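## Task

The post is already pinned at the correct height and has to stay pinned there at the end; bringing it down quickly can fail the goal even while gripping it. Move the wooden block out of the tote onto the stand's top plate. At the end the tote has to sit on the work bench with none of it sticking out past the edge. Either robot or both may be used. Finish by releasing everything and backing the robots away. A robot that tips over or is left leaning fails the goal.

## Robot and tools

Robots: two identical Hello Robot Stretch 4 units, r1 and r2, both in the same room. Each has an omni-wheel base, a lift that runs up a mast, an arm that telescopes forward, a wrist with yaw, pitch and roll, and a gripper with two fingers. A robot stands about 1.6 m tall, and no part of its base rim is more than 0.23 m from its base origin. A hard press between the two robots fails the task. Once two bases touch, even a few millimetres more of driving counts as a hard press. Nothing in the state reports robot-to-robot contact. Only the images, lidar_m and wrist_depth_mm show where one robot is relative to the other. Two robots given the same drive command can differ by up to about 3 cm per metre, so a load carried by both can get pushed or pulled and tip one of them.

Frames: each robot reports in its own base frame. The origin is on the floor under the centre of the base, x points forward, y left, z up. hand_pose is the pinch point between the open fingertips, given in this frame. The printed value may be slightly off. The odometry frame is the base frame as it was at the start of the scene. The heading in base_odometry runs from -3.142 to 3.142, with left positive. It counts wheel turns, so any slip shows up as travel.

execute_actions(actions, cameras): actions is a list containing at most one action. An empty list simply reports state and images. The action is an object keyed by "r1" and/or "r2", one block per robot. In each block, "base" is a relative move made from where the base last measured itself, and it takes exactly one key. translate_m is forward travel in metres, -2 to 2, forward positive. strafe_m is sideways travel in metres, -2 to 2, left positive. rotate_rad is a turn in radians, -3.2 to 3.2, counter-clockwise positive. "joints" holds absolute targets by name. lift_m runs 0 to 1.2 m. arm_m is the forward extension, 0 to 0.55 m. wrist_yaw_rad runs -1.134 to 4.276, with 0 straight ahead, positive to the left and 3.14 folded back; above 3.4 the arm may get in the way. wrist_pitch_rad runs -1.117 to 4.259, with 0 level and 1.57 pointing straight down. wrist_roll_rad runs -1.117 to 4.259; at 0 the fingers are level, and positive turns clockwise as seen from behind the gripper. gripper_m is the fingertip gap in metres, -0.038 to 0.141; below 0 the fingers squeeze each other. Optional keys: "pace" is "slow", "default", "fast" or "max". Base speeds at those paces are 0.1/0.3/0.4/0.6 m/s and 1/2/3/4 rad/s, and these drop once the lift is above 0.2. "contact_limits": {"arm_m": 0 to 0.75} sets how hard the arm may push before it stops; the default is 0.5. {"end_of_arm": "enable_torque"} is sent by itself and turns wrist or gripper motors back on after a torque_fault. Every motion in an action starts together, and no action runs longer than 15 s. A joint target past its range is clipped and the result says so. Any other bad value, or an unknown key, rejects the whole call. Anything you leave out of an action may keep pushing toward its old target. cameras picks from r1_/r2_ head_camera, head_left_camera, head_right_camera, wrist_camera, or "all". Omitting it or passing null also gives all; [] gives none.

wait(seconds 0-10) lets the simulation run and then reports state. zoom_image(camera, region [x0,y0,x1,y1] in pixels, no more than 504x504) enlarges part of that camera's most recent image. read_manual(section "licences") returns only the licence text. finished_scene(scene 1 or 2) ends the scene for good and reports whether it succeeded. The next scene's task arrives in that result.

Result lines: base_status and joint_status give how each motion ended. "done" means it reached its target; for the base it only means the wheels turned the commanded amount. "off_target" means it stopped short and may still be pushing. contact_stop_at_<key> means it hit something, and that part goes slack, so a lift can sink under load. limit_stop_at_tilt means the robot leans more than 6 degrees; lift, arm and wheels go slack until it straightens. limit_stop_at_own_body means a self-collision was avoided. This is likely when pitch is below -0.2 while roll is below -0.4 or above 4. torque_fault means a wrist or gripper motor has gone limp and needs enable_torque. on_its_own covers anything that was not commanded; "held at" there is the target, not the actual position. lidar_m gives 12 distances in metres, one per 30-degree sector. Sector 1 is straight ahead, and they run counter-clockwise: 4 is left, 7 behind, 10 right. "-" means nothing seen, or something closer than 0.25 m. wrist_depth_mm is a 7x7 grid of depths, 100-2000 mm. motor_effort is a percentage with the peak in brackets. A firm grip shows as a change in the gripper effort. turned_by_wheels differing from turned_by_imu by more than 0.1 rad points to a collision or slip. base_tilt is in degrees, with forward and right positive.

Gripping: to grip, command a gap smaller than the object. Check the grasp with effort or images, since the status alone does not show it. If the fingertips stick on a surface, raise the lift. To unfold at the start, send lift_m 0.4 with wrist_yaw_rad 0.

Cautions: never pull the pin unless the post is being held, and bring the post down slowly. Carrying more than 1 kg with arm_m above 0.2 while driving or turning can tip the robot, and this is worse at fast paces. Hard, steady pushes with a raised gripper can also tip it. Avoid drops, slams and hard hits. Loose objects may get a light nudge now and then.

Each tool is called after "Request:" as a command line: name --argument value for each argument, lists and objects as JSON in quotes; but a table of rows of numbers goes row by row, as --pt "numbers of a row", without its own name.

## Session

Request:
execute_actions --actions '[{"r1":{"joints":{"lift_m":0.4,"wrist_yaw_rad":0}},"r2":{"joints":{"lift_m":0.4,"wrist_yaw_rad":0}}}]' --cameras '["r1_head_camera","r2_head_camera","r1_head_left_camera","r2_head_left_camera"]'

Scene clock: 2.47 s.
r1.base_odometry: x=+0.000 y=+0.000 heading=+0.000 (m, m, rad; r1's odometry frame)
r1.turned_by_wheels: +0.000 (rad since the last result)
r1.turned_by_imu: -0.001 (rad since the last result)
r1.base_tilt: forward=-0.2 right=-0.3 (deg)
r1.lidar_m: 0.74 0.94 2.01 3.51 2.19 1.26 1.26 1.59 5.26 1.21 0.80 0.73
r1.base_status: not commanded
r1.joint_positions: lift_m=+0.400 arm_m=+0.003 wrist_yaw_rad=+0.001 wrist_pitch_rad=+0.007 wrist_roll_rad=+0.001 gripper_m=+0.057
r1.joint_status: all done
r1.motor_effort: lift_m=+22(23) arm_m=-1(1) wrist_yaw_rad=-1(6) wrist_pitch_rad=-8(8) wrist_roll_rad=+2(0) gripper_m=-3(4) wheel_0=+0(0) wheel_1=+0(0) wheel_2=+0(0) (%)
r1.hand_pose: x=+0.4620 y=-0.0872 z=+0.5759 quat_wxyz=(+1.000, +0.001, +0.003, +0.000) (m; r1's base frame)
r1.wrist_depth_mm: 788 683 615 544 496 452 415 / 788 699 615 544 496 452 418 / 809 683 609 539 496 452 418 / 798 691 615 544 496 452 421 / 809 699 615 554 492 455 421 / 809 699 198 544 195 455 424 / 820 699 634 108 492 442 424
r2.base_odometry: x=+0.000 y=+0.000 heading=+0.000 (m, m, rad; r2's odometry frame)
r2.turned_by_wheels: +0.000 (rad since the last result)
r2.turned_by_imu: +0.000 (rad since the last result)
r2.base_tilt: forward=-0.1 right=+0.0 (deg)
r2.lidar_m: 1.18 3.05 3.31 4.04 1.55 1.34 2.01 2.15 0.99 0.71 0.71 0.80
r2.base_status: not commanded
r2.joint_positions: lift_m=+0.400 arm_m=+0.001 wrist_yaw_rad=+0.000 wrist_pitch_rad=+0.009 wrist_roll_rad=-0.011 gripper_m=+0.057
r2.joint_status: all done
r2.motor_effort: lift_m=+24(26) arm_m=+0(0) wrist_yaw_rad=-2(5) wrist_pitch_rad=-8(6) wrist_roll_rad=+0(0) gripper_m=-4(7) wheel_0=+0(0) wheel_1=+0(0) wheel_2=+1(1) (%)
r2.hand_pose: x=+0.4608 y=-0.0873 z=+0.5752 quat_wxyz=(+1.000, -0.006, +0.004, +0.000) (m; r2's base frame)
r2.wrist_depth_mm: - - - 1397 904 683 559 / - - - 1336 917 683 559 / - - - 1336 904 683 559 / - - - 1336 917 683 554 / - - - 1336 904 676 559 / - - 213 1336 213 676 554 / 1576 1499 1430 153 854 627 554
pictures: r1_head_camera, r1_head_left_camera, r2_head_camera, r2_head_left_camera
Images, in order (width x height): r1_head_camera 420x560, r1_head_left_camera 420x672, r2_head_camera 420x560, r2_head_left_camera 420x672.

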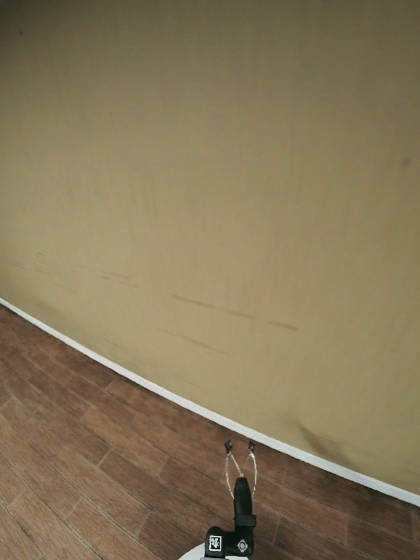

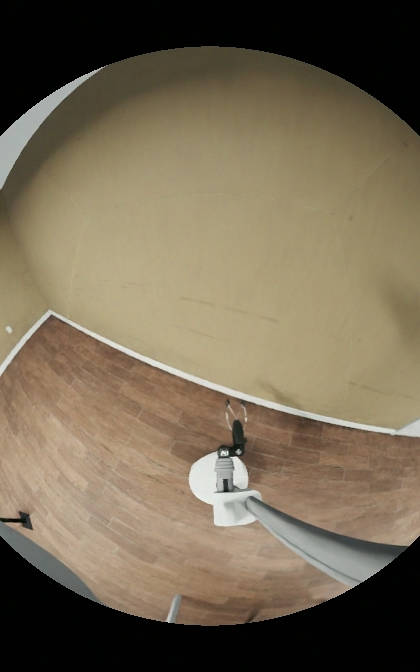

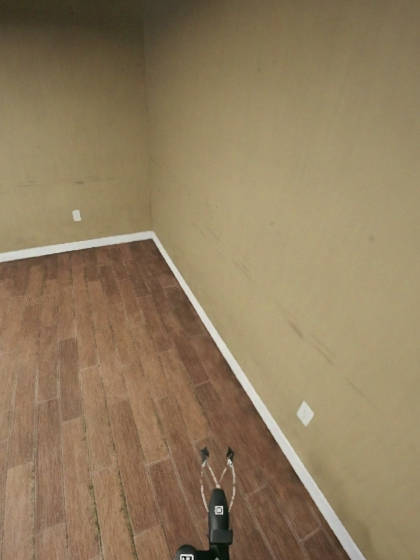

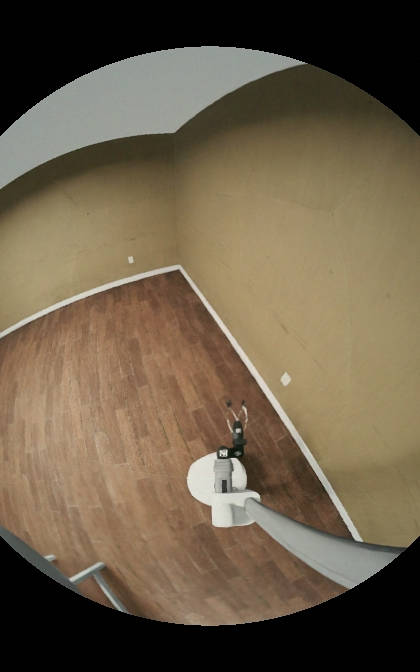

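Same layout; use r1.

Request:
execute_actions --actions '[{"r1":{"base":{"rotate_rad":2.69},"joints":{"lift_m":1.1,"wrist_pitch_rad":1.3,"gripper_m":0.12},"pace":"fast"}}]' --cameras '["r1_head_camera","r1_head_left_camera"]'

Scene clock: 5.43 s.
r1.base_odometry: x=+0.000 y=+0.000 heading=+2.690 (m, m, rad; r1's odometry frame)
r1.turned_by_wheels: +2.690 (rad since the last result)
r1.turned_by_imu: +2.742 (rad since the last result)
r1.base_tilt: forward=-0.2 right=-0.2 (deg)
r1.lidar_m: 1.25 1.30 1.76 3.03 1.07 0.77 0.72 0.78 1.05 2.75 3.62 2.20
r1.base_status: done
r1.joint_positions: lift_m=+1.100 arm_m=+0.003 wrist_yaw_rad=+0.000 wrist_pitch_rad=+1.301 wrist_roll_rad=+0.001 gripper_m=+0.120
r1.joint_status: all done
r1.motor_effort: lift_m=+22(25) arm_m=-1(1) wrist_yaw_rad=+0(0) wrist_pitch_rad=-3(7) wrist_roll_rad=+2(1) gripper_m=+0(3) wheel_0=+1(9) wheel_1=+0(3) wheel_2=+1(6) (%)
r1.hand_pose: x=+0.2504 y=-0.0874 z=+0.9999 quat_wxyz=(+0.796, +0.000, +0.605, +0.000) (m; r1's base frame)
r1.wrist_depth_mm: 1430 1464 1464 1464 1430 1430 1430 / 1397 1397 1397 1366 1366 1397 1366 / 1336 1308 1308 1308 1281 1336 1308 / 1281 1255 1281 1255 1281 1255 1229 / 1229 1229 1229 1205 1205 1205 1205 / 1160 1160 960 1160 1138 1160 1160 / 1138 1118 960 108 1138 1118 1118
r2.base_odometry: x=+0.000 y=+0.000 heading=+0.000 (m, m, rad; r2's odometry frame)
r2.turned_by_wheels: +0.000 (rad since the last result)
r2.turned_by_imu: +0.000 (rad since the last result)
r2.base_tilt: forward=+0.0 right=-0.1 (deg)
r2.lidar_m: 1.18 3.06 3.28 4.06 1.55 1.34 1.98 2.17 0.96 0.73 0.72 0.78
r2.base_status: not commanded
r2.joint_positions: lift_m=+0.400 arm_m=+0.001 wrist_yaw_rad=+0.000 wrist_pitch_rad=+0.009 wrist_roll_rad=-0.011 gripper_m=+0.057
r2.joint_status: not commanded
r2.motor_effort: lift_m=+25(25) arm_m=+0(0) wrist_yaw_rad=-2(1) wrist_pitch_rad=-8(8) wrist_roll_rad=+0(0) gripper_m=-3(4) wheel_0=+0(0) wheel_1=+0(0) wheel_2=+1(1) (%)
r2.hand_pose: x=+0.4608 y=-0.0873 z=+0.5752 quat_wxyz=(+1.000, -0.006, +0.004, +0.000) (m; r2's base frame)
r2.wrist_depth_mm: - - - 1366 904 683 564 / - - - 1366 904 699 564 / - - - 1366 904 676 559 / - - - 1366 917 676 559 / - - - 1336 904 668 559 / - - 213 1336 214 676 549 / 1576 1537 1430 153 854 621 549
pictures: r1_head_camera, r1_head_left_camera
Images, in order (width x height): r1_head_camera 420x560, r1_head_left_camera 420x672.

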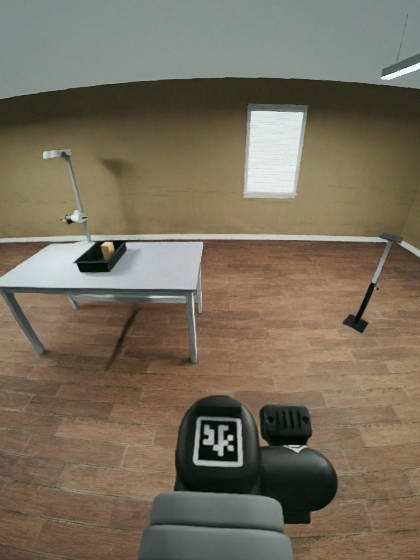

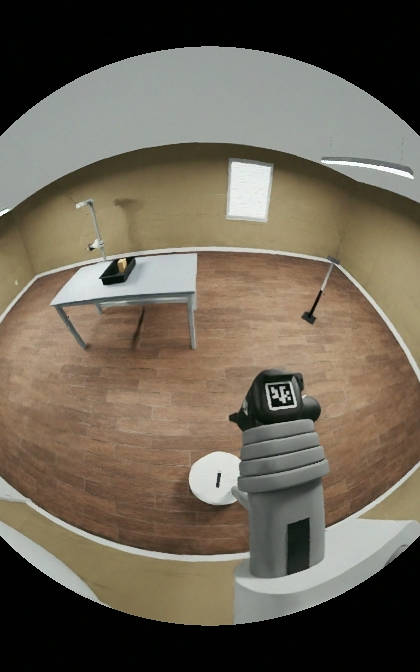

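Request:
execute_actions --actions '[{"r1":{"base":{"strafe_m":0.93},"pace":"fast"}}]' --cameras '[]'

Request:
execute_actions --actions '[{"r1":{"base":{"translate_m":0.93},"joints":{"arm_m":0.4},"pace":"fast"}}]' --cameras '["r1_wrist_camera"]'

Scene clock: 9.73 s.
r1.base_odometry: x=-0.406 y=-0.837 heading=+2.690 (m, m, rad; r1's odometry frame)
r1.turned_by_wheels: +0.000 (rad since the last result)
r1.turned_by_imu: +0.001 (rad since the last result)
r1.base_tilt: forward=-0.2 right=-0.2 (deg)
r1.lidar_m: 1.23 1.29 4.51 3.09 1.09 0.79 0.74 0.77 1.05 2.80 2.90 1.29
r1.base_status: done
r1.joint_positions: lift_m=+1.100 arm_m=+0.003 wrist_yaw_rad=+0.000 wrist_pitch_rad=+1.301 wrist_roll_rad=+0.001 gripper_m=+0.120
r1.joint_status: not commanded
r1.motor_effort: lift_m=+21(22) arm_m=+0(1) wrist_yaw_rad=+0(0) wrist_pitch_rad=-3(3) wrist_roll_rad=+0(0) gripper_m=-4(2) wheel_0=+3(9) wheel_1=-1(8) wheel_2=+0(0) (%)
r1.hand_pose: x=+0.2504 y=-0.0874 z=+0.9999 quat_wxyz=(+0.796, +0.000, +0.605, +0.000) (m; r1's base frame)
r1.wrist_depth_mm: 1430 1464 1464 1430 1464 1430 1430 / 1397 1397 1366 1366 1336 1366 1366 / 1336 1308 1336 1308 1336 1336 1336 / 1255 1281 1281 1255 1255 1281 1255 / 1255 1229 1229 1229 1205 1205 1229 / 1182 1160 960 1182 1160 1160 1160 / 1160 1118 960 108 1138 1138 1138
r2.base_odometry: x=+0.000 y=+0.000 heading=+0.000 (m, m, rad; r2's odometry frame)
r2.turned_by_wheels: +0.000 (rad since the last result)
r2.turned_by_imu: +0.001 (rad since the last result)
r2.base_tilt: forward=+0.1 right=+0.0 (deg)
r2.lidar_m: 1.16 3.04 3.28 4.05 1.58 1.34 2.01 2.15 0.99 0.73 0.73 0.78
r2.base_status: not commanded
r2.joint_positions: lift_m=+0.400 arm_m=+0.001 wrist_yaw_rad=+0.000 wrist_pitch_rad=+0.009 wrist_roll_rad=-0.011 gripper_m=+0.057
r2.joint_status: not commanded
r2.motor_effort: lift_m=+24(24) arm_m=+0(0) wrist_yaw_rad=-2(2) wrist_pitch_rad=-7(8) wrist_roll_rad=+0(0) gripper_m=-3(5) wheel_0=+0(1) wheel_1=+0(0) wheel_2=+1(1) (%)
r2.hand_pose: x=+0.4608 y=-0.0873 z=+0.5752 quat_wxyz=(+1.000, -0.006, +0.004, +0.000) (m; r2's base frame)
r2.wrist_depth_mm: - - - 1366 917 691 554 / - - - 1336 917 676 554 / - - - 1366 931 683 559 / - - - 1336 904 691 559 / - - - 1308 917 676 549 / - - 213 1336 213 676 554 / 1576 1537 1430 154 842 621 549
pictures: none
No camera images: the call's "cameras" was empty. Leave "cameras" out to get every camera's image.

Scene clock: 14.03 s.
r1.base_odometry: x=-1.243 y=-0.432 heading=+2.690 (m, m, rad; r1's odometry frame)
r1.turned_by_wheels: +0.000 (rad since the last result)
r1.turned_by_imu: +0.001 (rad since the last result)
r1.base_tilt: forward=-0.2 right=-0.2 (deg)
r1.lidar_m: 0.28 0.31 0.44 4.34 2.39 1.76 1.68 1.77 2.39 4.41 0.44 0.30
r1.base_status: done
r1.joint_positions: lift_m=+1.100 arm_m=+0.399 wrist_yaw_rad=+0.000 wrist_pitch_rad=+1.301 wrist_roll_rad=+0.001 gripper_m=+0.120
r1.joint_status: all done
r1.motor_effort: lift_m=+21(21) arm_m=+6(7) wrist_yaw_rad=+0(1) wrist_pitch_rad=-2(4) wrist_roll_rad=+1(0) gripper_m=+0(0) wheel_0=+0(6) wheel_1=-1(5) wheel_2=+0(9) (%)
r1.hand_pose: x=+0.6469 y=-0.0874 z=+0.9999 quat_wxyz=(+0.796, +0.000, +0.605, +0.000) (m; r1's base frame)
r1.wrist_depth_mm: 554 549 554 549 549 549 549 / 530 466 452 452 525 525 525 / 512 462 504 504 504 504 504 / 492 462 480 477 484 488 480 / 473 430 466 462 466 469 466 / 459 373 445 445 366 445 452 / 442 364 436 108 436 430 436
r2.base_odometry: x=+0.000 y=+0.000 heading=+0.000 (m, m, rad; r2's odometry frame)
r2.turned_by_wheels: +0.000 (rad since the last result)
r2.turned_by_imu: +0.001 (rad since the last result)
r2.base_tilt: forward=+0.1 right=+0.0 (deg)
r2.lidar_m: 1.18 3.05 3.29 4.05 1.57 1.35 2.00 2.16 0.97 0.74 0.70 0.80
r2.base_status: not commanded
r2.joint_positions: lift_m=+0.400 arm_m=+0.001 wrist_yaw_rad=+0.000 wrist_pitch_rad=+0.009 wrist_roll_rad=-0.011 gripper_m=+0.057
r2.joint_status: not commanded
r2.motor_effort: lift_m=+25(24) arm_m=+0(0) wrist_yaw_rad=-1(2) wrist_pitch_rad=-8(7) wrist_roll_rad=+0(0) gripper_m=-3(3) wheel_0=+0(0) wheel_1=+0(0) wheel_2=+1(1) (%)
r2.hand_pose: x=+0.4608 y=-0.0873 z=+0.5752 quat_wxyz=(+1.000, -0.006, +0.004, +0.000) (m; r2's base frame)
r2.wrist_depth_mm: - - - 1366 904 683 564 / - - - 1366 917 683 559 / - - - 1336 904 683 559 / - - - 1366 904 683 564 / - - - 1336 904 676 559 / - - 213 1336 213 668 554 / 1576 1499 1397 153 866 621 554
pictures: r1_wrist_camera
Images, in order (width x height): r1_wrist_camera 616x392.

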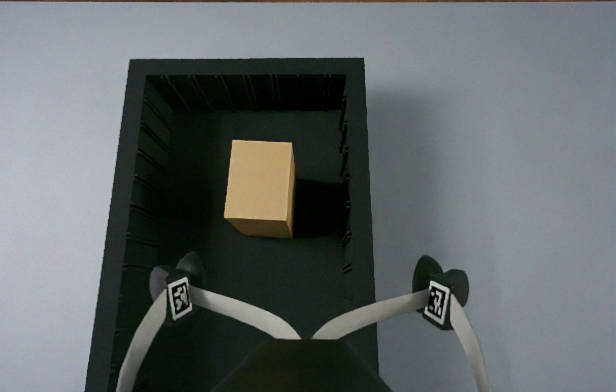

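Request:
execute_actions --actions '[{"r1":{"base":{"strafe_m":0.05},"joints":{"arm_m":0.495,"lift_m":1.0,"gripper_m":0.11}}}]' --cameras '["r1_wrist_camera"]'

Scene clock: 15.57 s.
r1.base_odometry: x=-1.265 y=-0.477 heading=+2.690 (m, m, rad; r1's odometry frame)
r1.turned_by_wheels: +0.000 (rad since the last result)
r1.turned_by_imu: +0.000 (rad since the last result)
r1.base_tilt: forward=-0.2 right=-0.2 (deg)
r1.lidar_m: 0.28 0.32 0.41 4.29 2.40 1.75 1.67 1.73 2.37 4.43 0.43 0.31
r1.base_status: done
r1.joint_positions: lift_m=+1.000 arm_m=+0.494 wrist_yaw_rad=+0.000 wrist_pitch_rad=+1.301 wrist_roll_rad=+0.001 gripper_m=+0.110
r1.joint_status: all done
r1.motor_effort: lift_m=+14(20) arm_m=+6(7) wrist_yaw_rad=+1(0) wrist_pitch_rad=-2(3) wrist_roll_rad=+1(1) gripper_m=-2(1) wheel_0=+0(8) wheel_1=-1(9) wheel_2=-1(1) (%)
r1.hand_pose: x=+0.7418 y=-0.0874 z=+0.9005 quat_wxyz=(+0.796, +0.000, +0.605, +0.000) (m; r1's base frame)
r1.wrist_depth_mm: 439 439 436 439 436 436 433 / 418 421 418 418 413 418 413 / 402 345 377 377 343 397 397 / 387 324 382 384 379 382 382 / 373 301 370 250 362 366 368 / 359 278 237 240 216 353 355 / 345 271 345 108 338 265 343
r2.base_odometry: x=+0.000 y=+0.000 heading=+0.000 (m, m, rad; r2's odometry frame)
r2.turned_by_wheels: +0.000 (rad since the last result)
r2.turned_by_imu: +0.000 (rad since the last result)
r2.base_tilt: forward=+0.0 right=+0.0 (deg)
r2.lidar_m: 1.14 3.03 3.30 4.06 1.59 1.31 1.99 2.15 0.95 0.75 0.71 0.79
r2.base_status: not commanded
r2.joint_positions: lift_m=+0.400 arm_m=+0.001 wrist_yaw_rad=+0.000 wrist_pitch_rad=+0.009 wrist_roll_rad=-0.011 gripper_m=+0.057
r2.joint_status: not commanded
r2.motor_effort: lift_m=+25(25) arm_m=+0(0) wrist_yaw_rad=-1(1) wrist_pitch_rad=-8(8) wrist_roll_rad=+0(0) gripper_m=-4(5) wheel_0=+0(0) wheel_1=+0(0) wheel_2=+1(1) (%)
r2.hand_pose: x=+0.4608 y=-0.0873 z=+0.5752 quat_wxyz=(+1.000, -0.006, +0.004, +0.000) (m; r2's base frame)
r2.wrist_depth_mm: - - - 1397 904 676 554 / - - - 1336 904 691 554 / - - - 1366 904 676 559 / - - - 1366 904 683 559 / - - - 1366 891 676 554 / - - 213 1366 213 676 554 / 1576 1499 1464 153 854 627 549
pictures: r1_wrist_camera
Images, in order (width x height): r1_wrist_camera 616x392.

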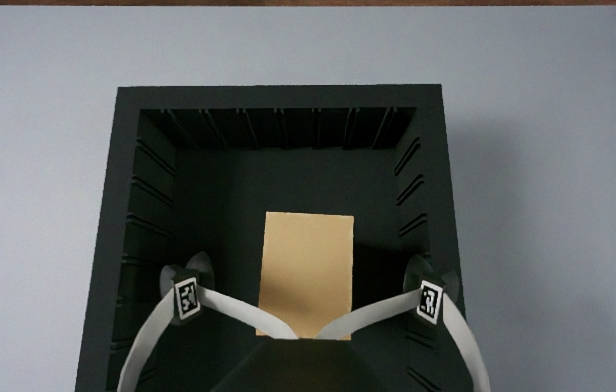

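Request:
execute_actions --actions '[{"r1":{"joints":{"lift_m":0.92}}}]' --cameras '[]'

Request:
execute_actions --actions '[{"r1":{"joints":{"gripper_m":0.02}}}]' --cameras '[]'

Request:
execute_actions --actions '[{"r1":{"joints":{"lift_m":1.06}}}]' --cameras '[]'

Request:
execute_actions --actions '[{"r1":{"joints":{"arm_m":0.2,"lift_m":1.19},"base":{"strafe_m":-2.0},"pace":"fast"}}]' --cameras '["r1_wrist_camera","r1_head_camera","r1_head_right_camera"]'

Scene clock: 17.23 s.
r1.base_odometry: x=-1.265 y=-0.477 heading=+2.690 (m, m, rad; r1's odometry frame)
r1.turned_by_wheels: +0.000 (rad since the last result)
r1.turned_by_imu: +0.000 (rad since the last result)
r1.base_tilt: forward=-0.2 right=-0.2 (deg)
r1.lidar_m: 0.29 0.31 0.42 4.29 2.40 1.76 1.69 1.75 2.38 4.45 0.44 0.30
r1.base_status: not commanded
r1.joint_positions: lift_m=+0.921 arm_m=+0.494 wrist_yaw_rad=+0.001 wrist_pitch_rad=+1.298 wrist_roll_rad=+0.001 gripper_m=+0.110
r1.joint_status: all done
r1.motor_effort: lift_m=+10(12) arm_m=+6(6) wrist_yaw_rad=-1(1) wrist_pitch_rad=+5(5) wrist_roll_rad=+2(2) gripper_m=-3(2) wheel_0=+0(0) wheel_1=-1(1) wheel_2=-1(1) (%)
r1.hand_pose: x=+0.7426 y=-0.0874 z=+0.8210 quat_wxyz=(+0.797, +0.000, +0.604, +0.000) (m; r1's base frame)
r1.wrist_depth_mm: 349 245 245 245 243 345 345 / 330 260 273 274 273 248 330 / 233 298 315 317 314 229 317 / 222 296 304 180 300 229 304 / 211 289 290 173 276 208 293 / 203 262 193 166 194 198 281 / 201 270 271 108 271 192 272
r2.base_odometry: x=+0.000 y=+0.000 heading=+0.000 (m, m, rad; r2's odometry frame)
r2.turned_by_wheels: +0.000 (rad since the last result)
r2.turned_by_imu: +0.000 (rad since the last result)
r2.base_tilt: forward=+0.0 right=+0.0 (deg)
r2.lidar_m: 1.13 3.04 3.27 4.08 1.58 1.32 1.98 2.15 0.98 0.74 0.72 0.78
r2.base_status: not commanded
r2.joint_positions: lift_m=+0.400 arm_m=+0.001 wrist_yaw_rad=+0.000 wrist_pitch_rad=+0.009 wrist_roll_rad=-0.011 gripper_m=+0.057
r2.joint_status: not commanded
r2.motor_effort: lift_m=+25(24) arm_m=+0(0) wrist_yaw_rad=-1(2) wrist_pitch_rad=-7(7) wrist_roll_rad=-1(1) gripper_m=-5(1) wheel_0=+0(0) wheel_1=+0(0) wheel_2=+1(1) (%)
r2.hand_pose: x=+0.4608 y=-0.0873 z=+0.5752 quat_wxyz=(+1.000, -0.006, +0.004, +0.000) (m; r2's base frame)
r2.wrist_depth_mm: - - - 1397 917 683 559 / - - - 1366 931 683 564 / - - - 1308 917 691 564 / - - - 1366 904 683 554 / - - - 1308 904 676 554 / - - 213 1336 213 676 559 / 1537 1537 1430 153 866 621 549
pictures: none
No camera images: the call's "cameras" was empty. Leave "cameras" out to get every camera's image.

Scene clock: 18.97 s.
r1.base_odometry: x=-1.265 y=-0.477 heading=+2.690 (m, m, rad; r1's odometry frame)
r1.turned_by_wheels: +0.000 (rad since the last result)
r1.turned_by_imu: +0.000 (rad since the last result)
r1.base_tilt: forward=-0.2 right=-0.2 (deg)
r1.lidar_m: 0.28 0.31 0.43 4.28 2.39 1.76 1.68 1.75 2.38 4.45 0.44 0.32
r1.base_status: not commanded
r1.joint_positions: lift_m=+0.920 arm_m=+0.494 wrist_yaw_rad=+0.001 wrist_pitch_rad=+1.301 wrist_roll_rad=+0.001 gripper_m=+0.020
r1.joint_status: all done
r1.motor_effort: lift_m=+14(14) arm_m=+6(6) wrist_yaw_rad=-1(1) wrist_pitch_rad=-4(6) wrist_roll_rad=+1(1) gripper_m=-17(19) wheel_0=+0(0) wheel_1=-1(1) wheel_2=-1(0) (%)
r1.hand_pose: x=+0.7417 y=-0.0874 z=+0.8205 quat_wxyz=(+0.796, +0.000, +0.606, +0.000) (m; r1's base frame)
r1.wrist_depth_mm: 343 240 239 239 240 334 338 / 235 264 278 279 273 244 325 / 224 301 312 312 306 227 310 / 216 296 300 170 297 213 298 / 207 283 287 164 283 210 289 / 201 263 182 158 181 195 279 / 202 264 268 108 266 189 267
r2.base_odometry: x=+0.000 y=+0.000 heading=+0.000 (m, m, rad; r2's odometry frame)
r2.turned_by_wheels: +0.000 (rad since the last result)
r2.turned_by_imu: +0.000 (rad since the last result)
r2.base_tilt: forward=+0.1 right=+0.0 (deg)
r2.lidar_m: 1.17 3.03 3.29 4.06 1.60 1.33 1.99 2.14 0.95 0.71 0.71 0.79
r2.base_status: not commanded
r2.joint_positions: lift_m=+0.400 arm_m=+0.001 wrist_yaw_rad=+0.000 wrist_pitch_rad=+0.009 wrist_roll_rad=-0.011 gripper_m=+0.057
r2.joint_status: not commanded
r2.motor_effort: lift_m=+24(24) arm_m=+0(0) wrist_yaw_rad=-2(2) wrist_pitch_rad=-9(7) wrist_roll_rad=+0(0) gripper_m=-3(4) wheel_0=+0(0) wheel_1=+0(0) wheel_2=+1(1) (%)
r2.hand_pose: x=+0.4608 y=-0.0873 z=+0.5752 quat_wxyz=(+1.000, -0.006, +0.004, +0.000) (m; r2's base frame)
r2.wrist_depth_mm: - - - 1397 904 683 559 / - - - 1366 904 691 559 / - - - 1366 904 683 559 / - - - 1366 904 683 554 / - - - 1366 891 683 549 / - - 213 1336 213 668 549 / 1537 1499 1430 154 854 621 549
pictures: none
No camera images: the call's "cameras" was empty. Leave "cameras" out to get every camera's image.

Scene clock: 20.63 s.
r1.base_odometry: x=-1.265 y=-0.477 heading=+2.690 (m, m, rad; r1's odometry frame)
r1.turned_by_wheels: +0.000 (rad since the last result)
r1.turned_by_imu: +0.000 (rad since the last result)
r1.base_tilt: forward=-0.1 right=-0.2 (deg)
r1.lidar_m: 0.30 0.31 0.43 4.27 2.41 1.75 1.69 1.74 2.40 4.46 0.44 0.31
r1.base_status: not commanded
r1.joint_positions: lift_m=+1.060 arm_m=+0.494 wrist_yaw_rad=+0.000 wrist_pitch_rad=+1.301 wrist_roll_rad=+0.001 gripper_m=+0.020
r1.joint_status: all done
r1.motor_effort: lift_m=+23(23) arm_m=+6(6) wrist_yaw_rad=-1(1) wrist_pitch_rad=-5(5) wrist_roll_rad=+0(1) gripper_m=-19(19) wheel_0=+0(0) wheel_1=-1(1) wheel_2=+0(1) (%)
r1.hand_pose: x=+0.7416 y=-0.0874 z=+0.9597 quat_wxyz=(+0.796, +0.000, +0.606, +0.000) (m; r1's base frame)
r1.wrist_depth_mm: 1397 1397 1366 1397 1366 1366 1397 / 488 488 484 480 480 477 480 / 466 459 379 382 373 462 462 / 445 442 439 171 387 442 442 / 433 377 421 164 340 424 424 / 418 347 182 158 182 413 410 / 402 345 397 108 322 394 397
r2.base_odometry: x=+0.000 y=+0.000 heading=+0.000 (m, m, rad; r2's odometry frame)
r2.turned_by_wheels: +0.000 (rad since the last result)
r2.turned_by_imu: +0.000 (rad since the last result)
r2.base_tilt: forward=+0.1 right=+0.0 (deg)
r2.lidar_m: 1.19 3.07 3.27 4.07 1.61 1.35 1.99 2.14 0.98 0.75 0.72 0.74
r2.base_status: not commanded
r2.joint_positions: lift_m=+0.400 arm_m=+0.001 wrist_yaw_rad=+0.000 wrist_pitch_rad=+0.009 wrist_roll_rad=-0.011 gripper_m=+0.057
r2.joint_status: not commanded
r2.motor_effort: lift_m=+25(24) arm_m=+0(0) wrist_yaw_rad=-2(1) wrist_pitch_rad=-8(7) wrist_roll_rad=+0(1) gripper_m=-4(4) wheel_0=+0(1) wheel_1=+0(0) wheel_2=+1(1) (%)
r2.hand_pose: x=+0.4608 y=-0.0873 z=+0.5752 quat_wxyz=(+1.000, -0.006, +0.004, +0.000) (m; r2's base frame)
r2.wrist_depth_mm: - - - 1366 904 676 559 / - - - 1336 917 691 554 / - - - 1336 904 676 554 / - - - 1336 891 683 554 / - - - 1336 904 676 554 / - - 213 1336 213 683 554 / 1537 1537 1430 153 854 621 554
pictures: none
No camera images: the call's "cameras" was empty. Leave "cameras" out to get every camera's image.

Scene clock: 27.80 s.
r1.base_odometry: x=-0.392 y=+1.323 heading=+2.690 (m, m, rad; r1's odometry frame)
r1.turned_by_wheels: +0.000 (rad since the last result)
r1.turned_by_imu: -0.005 (rad since the last result)
r1.base_tilt: forward=-0.2 right=-0.2 (deg)
r1.lidar_m: 3.02 3.19 1.22 1.22 2.38 1.74 1.67 1.73 2.34 2.43 2.53 0.81
r1.base_status: done
r1.joint_positions: lift_m=+1.190 arm_m=+0.201 wrist_yaw_rad=+0.000 wrist_pitch_rad=+1.301 wrist_roll_rad=+0.001 gripper_m=+0.020
r1.joint_status: all done
r1.motor_effort: lift_m=+22(25) arm_m=-6(6) wrist_yaw_rad=+1(1) wrist_pitch_rad=-5(6) wrist_roll_rad=+0(1) gripper_m=-18(18) wheel_0=-1(10) wheel_1=+0(7) wheel_2=-1(3) (%)
r1.hand_pose: x=+0.4487 y=-0.0874 z=+1.0898 quat_wxyz=(+0.796, +0.000, +0.606, +0.000) (m; r1's base frame)
r1.wrist_depth_mm: 1537 1537 1537 1499 1537 1537 1499 / 1464 1464 1499 1464 1464 1430 1464 / 1430 1430 1430 1430 1397 1397 1397 / 1366 1366 1366 171 1336 1366 1336 / 1308 1308 1308 164 1308 1308 1281 / 1255 1255 183 158 182 1255 1255 / 1229 1229 1229 108 1229 1205 1205
r2.base_odometry: x=+0.000 y=+0.000 heading=+0.000 (m, m, rad; r2's odometry frame)
r2.turned_by_wheels: +0.000 (rad since the last result)
r2.turned_by_imu: +0.001 (rad since the last result)
r2.base_tilt: forward=+0.0 right=+0.0 (deg)
r2.lidar_m: 1.15 3.04 3.27 4.02 1.57 1.35 2.01 2.16 0.97 0.74 0.71 0.80
r2.base_status: not commanded
r2.joint_positions: lift_m=+0.400 arm_m=+0.001 wrist_yaw_rad=+0.000 wrist_pitch_rad=+0.009 wrist_roll_rad=-0.011 gripper_m=+0.057
r2.joint_status: not commanded
r2.motor_effort: lift_m=+25(24) arm_m=+0(0) wrist_yaw_rad=-1(1) wrist_pitch_rad=-8(7) wrist_roll_rad=+0(1) gripper_m=-4(2) wheel_0=+0(0) wheel_1=+0(0) wheel_2=+1(1) (%)
r2.hand_pose: x=+0.4608 y=-0.0873 z=+0.5752 quat_wxyz=(+1.000, -0.006, +0.004, +0.000) (m; r2's base frame)
r2.wrist_depth_mm: - - - 1397 904 683 559 / - - - 1430 917 676 559 / - - - 1336 904 683 554 / - - - 1397 904 683 559 / - - - 1366 904 668 559 / - - 213 1308 212 668 559 / 1576 1537 1430 153 842 627 554
pictures: r1_head_camera, r1_head_right_camera, r1_wrist_camera
Images, in order (width x height): r1_head_camera 420x560, r1_head_right_camera 420x672, r1_wrist_camera 616x392.

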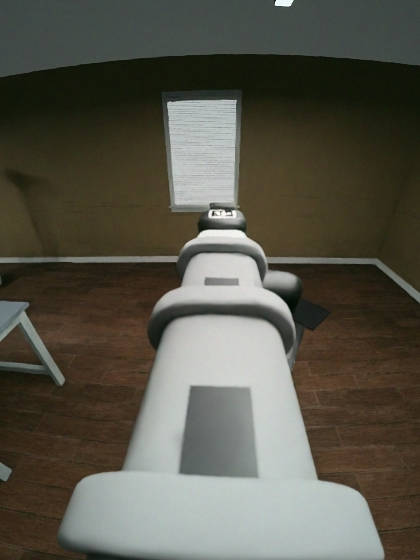

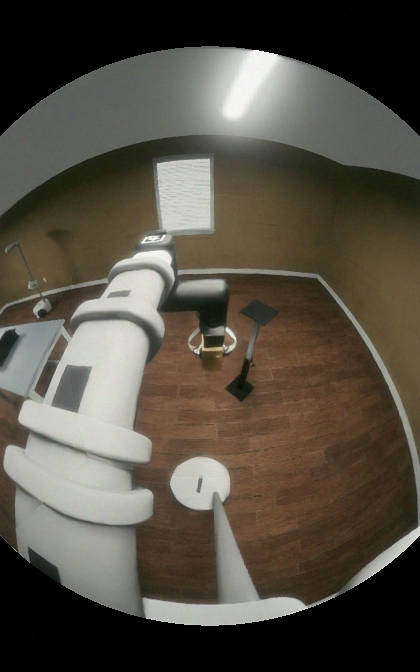

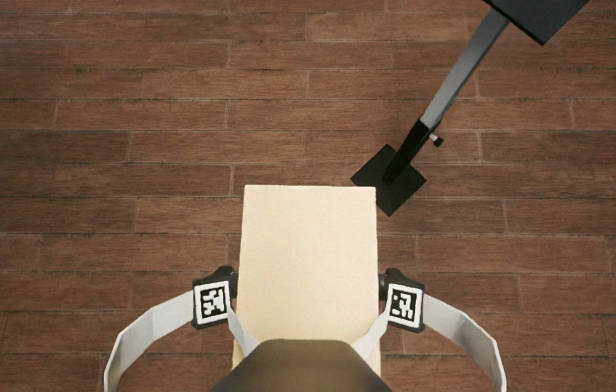

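Request:
execute_actions --actions '[{"r1":{"joints":{"arm_m":0.4},"base":{"strafe_m":-0.27}}}]' --cameras '["r1_wrist_camera"]'

Request:
execute_actions --actions '[{"r1":{"joints":{"lift_m":1.13},"base":{"translate_m":0.17}}}]' --cameras '["r1_wrist_camera","r1_head_right_camera"]'

Scene clock: 30.20 s.
r1.base_odometry: x=-0.274 y=+1.566 heading=+2.690 (m, m, rad; r1's odometry frame)
r1.turned_by_wheels: +0.000 (rad since the last result)
r1.turned_by_imu: -0.001 (rad since the last result)
r1.base_tilt: forward=-0.2 right=-0.2 (deg)
r1.lidar_m: 0.74 3.16 1.51 1.49 2.41 1.74 1.65 1.70 2.24 2.15 2.23 3.01
r1.base_status: done
r1.joint_positions: lift_m=+1.190 arm_m=+0.399 wrist_yaw_rad=+0.000 wrist_pitch_rad=+1.301 wrist_roll_rad=+0.001 gripper_m=+0.020
r1.joint_status: all done
r1.motor_effort: lift_m=+22(22) arm_m=+6(7) wrist_yaw_rad=+0(1) wrist_pitch_rad=-5(6) wrist_roll_rad=+1(2) gripper_m=-19(18) wheel_0=-1(8) wheel_1=+1(6) wheel_2=-2(6) (%)
r1.hand_pose: x=+0.6466 y=-0.0874 z=+1.0898 quat_wxyz=(+0.796, +0.000, +0.606, +0.000) (m; r1's base frame)
r1.wrist_depth_mm: 1537 1499 1537 1537 1499 1499 1537 / 1499 1464 1499 433 1464 1499 1464 / 1430 1464 1366 418 1397 1397 1397 / 1336 1366 1366 171 1336 1366 1336 / 1281 1308 1308 164 1281 1308 1308 / 1255 1255 182 158 181 1281 1255 / 1229 1229 1205 108 1205 1229 1229
r2.base_odometry: x=+0.000 y=+0.000 heading=+0.000 (m, m, rad; r2's odometry frame)
r2.turned_by_wheels: +0.000 (rad since the last result)
r2.turned_by_imu: +0.000 (rad since the last result)
r2.base_tilt: forward=-0.1 right=-0.1 (deg)
r2.lidar_m: 1.15 3.05 3.30 4.05 1.56 1.37 1.98 2.18 0.93 0.74 0.71 0.79
r2.base_status: not commanded
r2.joint_positions: lift_m=+0.400 arm_m=+0.001 wrist_yaw_rad=+0.000 wrist_pitch_rad=+0.009 wrist_roll_rad=-0.011 gripper_m=+0.057
r2.joint_status: not commanded
r2.motor_effort: lift_m=+25(25) arm_m=+0(0) wrist_yaw_rad=-2(2) wrist_pitch_rad=-7(8) wrist_roll_rad=+0(0) gripper_m=-4(3) wheel_0=+0(0) wheel_1=+0(0) wheel_2=+1(1) (%)
r2.hand_pose: x=+0.4608 y=-0.0873 z=+0.5752 quat_wxyz=(+1.000, -0.006, +0.004, +0.000) (m; r2's base frame)
r2.wrist_depth_mm: - - - 1430 917 668 554 / - - - 1336 917 683 559 / - - - 1366 904 691 564 / - - - 1366 904 683 559 / - - - 1336 891 676 554 / - - 213 1336 213 676 554 / 1537 1499 1430 153 854 627 544
pictures: r1_wrist_camera
Images, in order (width x height): r1_wrist_camera 616x392.

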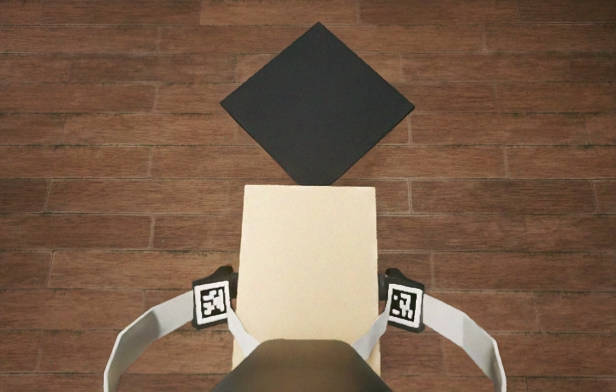

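Scene clock: 32.13 s.
r1.base_odometry: x=-0.427 y=+1.640 heading=+2.690 (m, m, rad; r1's odometry frame)
r1.turned_by_wheels: +0.000 (rad since the last result)
r1.turned_by_imu: +0.000 (rad since the last result)
r1.base_tilt: forward=-0.2 right=-0.2 (deg)
r1.lidar_m: 0.58 2.97 1.49 1.46 2.65 1.93 1.83 1.91 2.26 2.15 2.23 3.03
r1.base_status: done
r1.joint_positions: lift_m=+1.130 arm_m=+0.399 wrist_yaw_rad=+0.000 wrist_pitch_rad=+1.302 wrist_roll_rad=+0.001 gripper_m=+0.020
r1.joint_status: all done
r1.motor_effort: lift_m=+15(20) arm_m=+6(6) wrist_yaw_rad=+1(0) wrist_pitch_rad=-5(6) wrist_roll_rad=+0(1) gripper_m=-20(17) wheel_0=+1(6) wheel_1=+0(5) wheel_2=+0(12) (%)
r1.hand_pose: x=+0.6466 y=-0.0874 z=+1.0304 quat_wxyz=(+0.796, +0.000, +0.606, +0.000) (m; r1's base frame)
r1.wrist_depth_mm: 1464 1464 1464 1499 1464 1430 1430 / 1397 1397 1397 1397 1397 1430 1397 / 1366 1336 1366 1336 1336 1336 1308 / 1308 1308 1281 171 1281 1281 1281 / 1255 1255 329 164 325 1255 1229 / 1205 1205 182 158 182 1182 1205 / 1160 1138 1160 108 1160 1160 1160
r2.base_odometry: x=+0.000 y=+0.000 heading=+0.000 (m, m, rad; r2's odometry frame)
r2.turned_by_wheels: +0.000 (rad since the last result)
r2.turned_by_imu: +0.000 (rad since the last result)
r2.base_tilt: forward=+0.0 right=+0.0 (deg)
r2.lidar_m: 1.17 3.05 3.26 4.07 1.60 1.36 2.02 2.16 0.99 0.73 0.70 0.80
r2.base_status: not commanded
r2.joint_positions: lift_m=+0.400 arm_m=+0.001 wrist_yaw_rad=+0.000 wrist_pitch_rad=+0.009 wrist_roll_rad=-0.011 gripper_m=+0.057
r2.joint_status: not commanded
r2.motor_effort: lift_m=+25(24) arm_m=+0(0) wrist_yaw_rad=-2(1) wrist_pitch_rad=-8(8) wrist_roll_rad=+0(0) gripper_m=-3(5) wheel_0=+0(1) wheel_1=+0(0) wheel_2=+1(1) (%)
r2.hand_pose: x=+0.4608 y=-0.0873 z=+0.5752 quat_wxyz=(+1.000, -0.006, +0.004, +0.000) (m; r2's base frame)
r2.wrist_depth_mm: - - - 1366 917 683 564 / - - - 1366 917 683 554 / - - - 1336 917 676 559 / - - - 1336 917 676 559 / - - - 1336 891 683 559 / - - 213 1308 213 676 549 / 1576 1464 1430 154 842 615 549
pictures: r1_head_right_camera, r1_wrist_camera
Images, in order (width x height): r1_head_right_camera 420x672, r1_wrist_camera 616x392.

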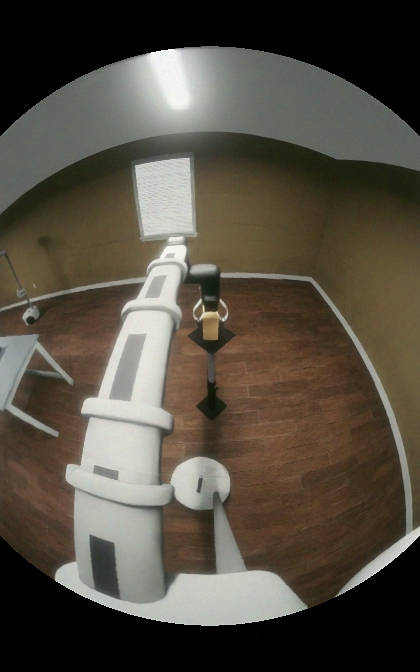

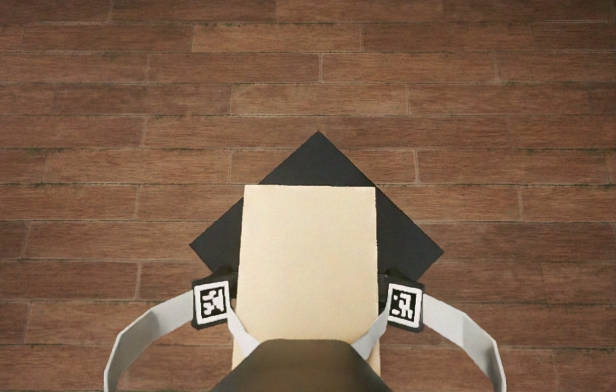

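Request:
execute_actions --actions '[{"r1":{"joints":{"arm_m":0.432,"lift_m":1.087},"pace":"slow"}}]' --cameras '[]'

Request:
execute_actions --actions '[{"r1":{"joints":{"gripper_m":0.11,"lift_m":1.1}}}]' --cameras '[]'

Request:
execute_actions --actions '[{"r1":{"joints":{"lift_m":1.19}}}]' --cameras '[]'

Request:
execute_actions --actions '[{"r1":{"joints":{"arm_m":0.15}}}]' --cameras '["r1_wrist_camera","r1_head_right_camera"]'

Scene clock: 33.93 s.
r1.base_odometry: x=-0.427 y=+1.640 heading=+2.690 (m, m, rad; r1's odometry frame)
r1.turned_by_wheels: +0.000 (rad since the last result)
r1.turned_by_imu: +0.000 (rad since the last result)
r1.base_tilt: forward=-0.1 right=-0.2 (deg)
r1.lidar_m: 0.56 2.95 1.51 1.46 2.67 1.92 1.82 1.90 2.26 2.15 2.24 3.02
r1.base_status: not commanded
r1.joint_positions: lift_m=+1.087 arm_m=+0.431 wrist_yaw_rad=+0.000 wrist_pitch_rad=+1.301 wrist_roll_rad=+0.001 gripper_m=+0.020
r1.joint_status: all done
r1.motor_effort: lift_m=+14(14) arm_m=+6(6) wrist_yaw_rad=+0(0) wrist_pitch_rad=-5(5) wrist_roll_rad=+2(1) gripper_m=-19(20) wheel_0=+1(1) wheel_1=+0(0) wheel_2=+0(0) (%)
r1.hand_pose: x=+0.6785 y=-0.0874 z=+0.9874 quat_wxyz=(+0.796, +0.000, +0.606, +0.000) (m; r1's base frame)
r1.wrist_depth_mm: 1430 1397 1430 1430 1397 1366 1397 / 1366 1366 1366 1336 1366 1336 1366 / 1308 1336 1308 1308 1281 1281 1281 / 1281 1281 1255 171 1229 1281 1255 / 1229 1229 283 164 283 1182 1182 / 1160 1160 183 158 182 1160 1160 / 1138 1118 1138 108 1098 1138 1098
r2.base_odometry: x=+0.000 y=+0.000 heading=+0.000 (m, m, rad; r2's odometry frame)
r2.turned_by_wheels: +0.000 (rad since the last result)
r2.turned_by_imu: +0.000 (rad since the last result)
r2.base_tilt: forward=+0.1 right=+0.0 (deg)
r2.lidar_m: 1.18 3.05 3.28 4.06 1.55 1.34 2.01 2.19 0.95 0.76 0.72 0.78
r2.base_status: not commanded
r2.joint_positions: lift_m=+0.400 arm_m=+0.001 wrist_yaw_rad=+0.000 wrist_pitch_rad=+0.009 wrist_roll_rad=-0.011 gripper_m=+0.057
r2.joint_status: not commanded
r2.motor_effort: lift_m=+25(24) arm_m=+0(0) wrist_yaw_rad=-2(1) wrist_pitch_rad=-7(8) wrist_roll_rad=+0(0) gripper_m=-3(3) wheel_0=+0(0) wheel_1=+0(0) wheel_2=+1(1) (%)
r2.hand_pose: x=+0.4608 y=-0.0873 z=+0.5752 quat_wxyz=(+1.000, -0.006, +0.004, +0.000) (m; r2's base frame)
r2.wrist_depth_mm: - - - 1397 917 683 564 / - - - 1366 931 683 559 / - - - 1366 931 683 554 / - - - 1336 891 683 559 / - - - 1366 904 676 559 / - - 214 1336 213 676 549 / 1576 1576 1430 153 854 627 559
pictures: none
No camera images: the call's "cameras" was empty. Leave "cameras" out to get every camera's image.

Scene clock: 35.67 s.
r1.base_odometry: x=-0.427 y=+1.640 heading=+2.690 (m, m, rad; r1's odometry frame)
r1.turned_by_wheels: +0.000 (rad since the last result)
r1.turned_by_imu: +0.000 (rad since the last result)
r1.base_tilt: forward=-0.2 right=-0.2 (deg)
r1.lidar_m: 0.57 2.95 1.49 1.48 2.66 1.93 1.83 1.91 2.25 2.15 2.22 3.03
r1.base_status: not commanded
r1.joint_positions: lift_m=+1.100 arm_m=+0.431 wrist_yaw_rad=-0.001 wrist_pitch_rad=+1.301 wrist_roll_rad=+0.001 gripper_m=+0.110
r1.joint_status: all done
r1.motor_effort: lift_m=+19(22) arm_m=+6(6) wrist_yaw_rad=+2(3) wrist_pitch_rad=-4(5) wrist_roll_rad=+1(2) gripper_m=-3(19) wheel_0=+1(1) wheel_1=+0(0) wheel_2=+0(0) (%)
r1.hand_pose: x=+0.6786 y=-0.0875 z=+1.0001 quat_wxyz=(+0.796, +0.001, +0.606, -0.001) (m; r1's base frame)
r1.wrist_depth_mm: 1430 1430 1430 1464 1430 1397 1430 / 1397 1366 1366 1366 1397 1366 1336 / 1336 1308 1308 1308 1308 1308 1308 / 1255 1255 1255 310 1255 1281 1255 / 1205 1229 300 180 298 1205 1205 / 1182 1182 194 174 191 1160 1182 / 1160 1138 1118 108 1118 1138 1118
r2.base_odometry: x=+0.000 y=+0.000 heading=+0.000 (m, m, rad; r2's odometry frame)
r2.turned_by_wheels: +0.000 (rad since the last result)
r2.turned_by_imu: +0.000 (rad since the last result)
r2.base_tilt: forward=+0.1 right=+0.0 (deg)
r2.lidar_m: 1.19 3.05 3.30 4.05 1.56 1.33 2.02 2.17 0.98 0.73 0.72 0.79
r2.base_status: not commanded
r2.joint_positions: lift_m=+0.400 arm_m=+0.001 wrist_yaw_rad=+0.000 wrist_pitch_rad=+0.009 wrist_roll_rad=-0.011 gripper_m=+0.057
r2.joint_status: not commanded
r2.motor_effort: lift_m=+25(24) arm_m=+0(0) wrist_yaw_rad=-1(2) wrist_pitch_rad=-7(7) wrist_roll_rad=-1(0) gripper_m=-2(3) wheel_0=+0(0) wheel_1=+0(0) wheel_2=+1(1) (%)
r2.hand_pose: x=+0.4608 y=-0.0873 z=+0.5752 quat_wxyz=(+1.000, -0.006, +0.004, +0.000) (m; r2's base frame)
r2.wrist_depth_mm: - - - 1336 917 676 544 / - - - 1336 917 683 554 / - - - 1336 904 676 559 / - - - 1366 917 676 564 / - - - 1336 917 676 554 / - - 213 1336 213 683 549 / 1576 1464 1430 153 842 621 549
pictures: none
No camera images: the call's "cameras" was empty. Leave "cameras" out to get every camera's image.

Scene clock: 37.03 s.
r1.base_odometry: x=-0.427 y=+1.640 heading=+2.690 (m, m, rad; r1's odometry frame)
r1.turned_by_wheels: +0.000 (rad since the last result)
r1.turned_by_imu: +0.000 (rad since the last result)
r1.base_tilt: forward=-0.1 right=-0.3 (deg)
r1.lidar_m: 0.57 2.97 1.52 1.45 2.67 1.92 1.82 1.90 2.23 2.14 2.22 3.00
r1.base_status: not commanded
r1.joint_positions: lift_m=+1.190 arm_m=+0.431 wrist_yaw_rad=+0.000 wrist_pitch_rad=+1.301 wrist_roll_rad=+0.001 gripper_m=+0.110
r1.joint_status: all done
r1.motor_effort: lift_m=+22(23) arm_m=+6(6) wrist_yaw_rad=+2(3) wrist_pitch_rad=-3(4) wrist_roll_rad=+0(1) gripper_m=-1(2) wheel_0=+1(1) wheel_1=+0(0) wheel_2=+0(0) (%)
r1.hand_pose: x=+0.6787 y=-0.0875 z=+1.0898 quat_wxyz=(+0.796, +0.001, +0.606, -0.001) (m; r1's base frame)
r1.wrist_depth_mm: 1537 1537 1537 1537 1537 1537 1499 / 1499 1499 1499 1464 1499 1464 1464 / 1430 1397 1430 1397 1464 1430 1397 / 1397 1397 1366 1366 1366 1336 1366 / 1308 1336 1308 387 392 1308 1308 / 1255 1255 370 260 216 1255 1255 / 1229 1205 1229 108 1229 1205 1205
r2.base_odometry: x=+0.000 y=+0.000 heading=+0.000 (m, m, rad; r2's odometry frame)
r2.turned_by_wheels: +0.000 (rad since the last result)
r2.turned_by_imu: +0.000 (rad since the last result)
r2.base_tilt: forward=+0.1 right=+0.0 (deg)
r2.lidar_m: 1.18 3.04 3.30 4.05 1.54 1.37 1.99 2.14 0.95 0.74 0.74 0.76
r2.base_status: not commanded
r2.joint_positions: lift_m=+0.400 arm_m=+0.001 wrist_yaw_rad=+0.000 wrist_pitch_rad=+0.009 wrist_roll_rad=-0.011 gripper_m=+0.057
r2.joint_status: not commanded
r2.motor_effort: lift_m=+25(25) arm_m=+0(0) wrist_yaw_rad=-1(1) wrist_pitch_rad=-8(8) wrist_roll_rad=+0(0) gripper_m=-4(3) wheel_0=+0(0) wheel_1=+0(0) wheel_2=+1(1) (%)
r2.hand_pose: x=+0.4608 y=-0.0873 z=+0.5752 quat_wxyz=(+1.000, -0.006, +0.004, +0.000) (m; r2's base frame)
r2.wrist_depth_mm: - - - 1397 891 683 564 / - - - 1366 917 668 559 / - - - 1336 891 676 554 / - - - 1336 917 676 559 / - - - 1336 904 676 554 / - - 214 1308 213 676 554 / 1576 1499 1397 153 842 627 554
pictures: none
No camera images: the call's "cameras" was empty. Leave "cameras" out to get every camera's image.

Scene clock: 39.00 s.
r1.base_odometry: x=-0.427 y=+1.640 heading=+2.690 (m, m, rad; r1's odometry frame)
r1.turned_by_wheels: +0.000 (rad since the last result)
r1.turned_by_imu: +0.000 (rad since the last result)
r1.base_tilt: forward=-0.2 right=-0.2 (deg)
r1.lidar_m: 0.58 2.97 1.50 1.45 2.66 1.93 1.83 1.90 2.23 2.14 2.24 3.04
r1.base_status: not commanded
r1.joint_positions: lift_m=+1.190 arm_m=+0.151 wrist_yaw_rad=+0.000 wrist_pitch_rad=+1.301 wrist_roll_rad=+0.001 gripper_m=+0.110
r1.joint_status: all done
r1.motor_effort: lift_m=+22(22) arm_m=-6(7) wrist_yaw_rad=+1(3) wrist_pitch_rad=-3(3) wrist_roll_rad=+1(1) gripper_m=+0(1) wheel_0=+1(1) wheel_1=+0(0) wheel_2=+0(0) (%)
r1.hand_pose: x=+0.3990 y=-0.0874 z=+1.0898 quat_wxyz=(+0.796, +0.000, +0.606, +0.000) (m; r1's base frame)
r1.wrist_depth_mm: 1537 1537 1537 330 1499 1499 1499 / 1499 1464 1464 436 1430 1464 1464 / 1430 1430 1397 1397 1366 1397 1397 / 1336 1336 1366 1336 1336 1336 1336 / 1308 1308 1308 1336 1336 1308 1281 / 1281 1255 1229 1281 216 1255 1255 / 1229 1205 1229 108 1229 1205 1205
r2.base_odometry: x=+0.000 y=+0.000 heading=+0.000 (m, m, rad; r2's odometry frame)
r2.turned_by_wheels: +0.000 (rad since the last result)
r2.turned_by_imu: +0.000 (rad since the last result)
r2.base_tilt: forward=+0.1 right=+0.0 (deg)
r2.lidar_m: 1.18 3.06 3.28 4.02 1.56 1.36 2.02 2.18 0.99 0.74 0.71 0.79
r2.base_status: not commanded
r2.joint_positions: lift_m=+0.400 arm_m=+0.001 wrist_yaw_rad=+0.000 wrist_pitch_rad=+0.009 wrist_roll_rad=-0.011 gripper_m=+0.057
r2.joint_status: not commanded
r2.motor_effort: lift_m=+25(24) arm_m=+0(0) wrist_yaw_rad=-1(1) wrist_pitch_rad=-7(9) wrist_roll_rad=+0(0) gripper_m=-3(4) wheel_0=+0(1) wheel_1=+0(0) wheel_2=+1(1) (%)
r2.hand_pose: x=+0.4608 y=-0.0873 z=+0.5752 quat_wxyz=(+1.000, -0.006, +0.004, +0.000) (m; r2's base frame)
r2.wrist_depth_mm: - - - 1366 917 683 554 / - - - 1366 917 683 559 / - - - 1366 904 691 559 / - - - 1308 891 683 559 / - - - 1366 904 676 554 / - - 213 1308 213 676 549 / 1576 1537 1430 153 866 627 549
pictures: r1_head_right_camera, r1_wrist_camera
Images, in order (width x height): r1_head_right_camera 420x672, r1_wrist_camera 616x392.

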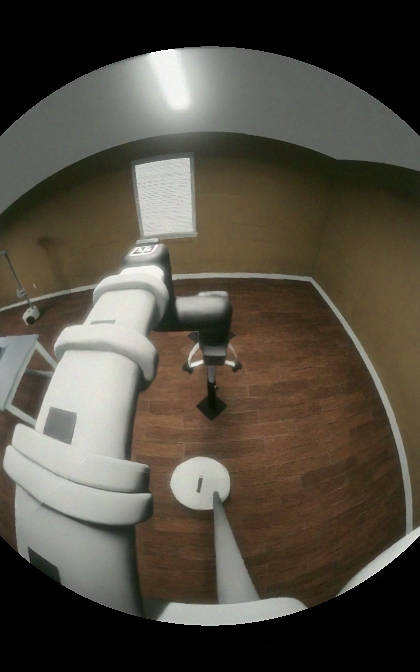

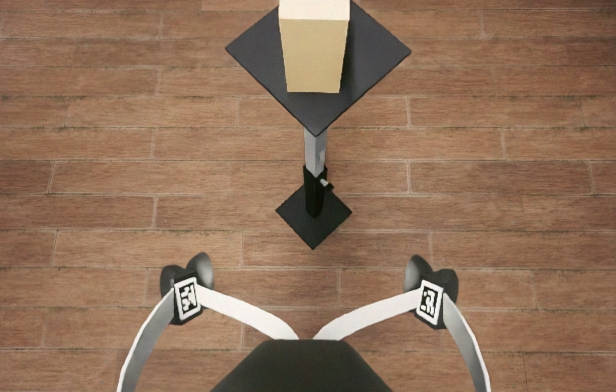

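Request:
finished_scene --scene 2

The scene is finished: the task was done.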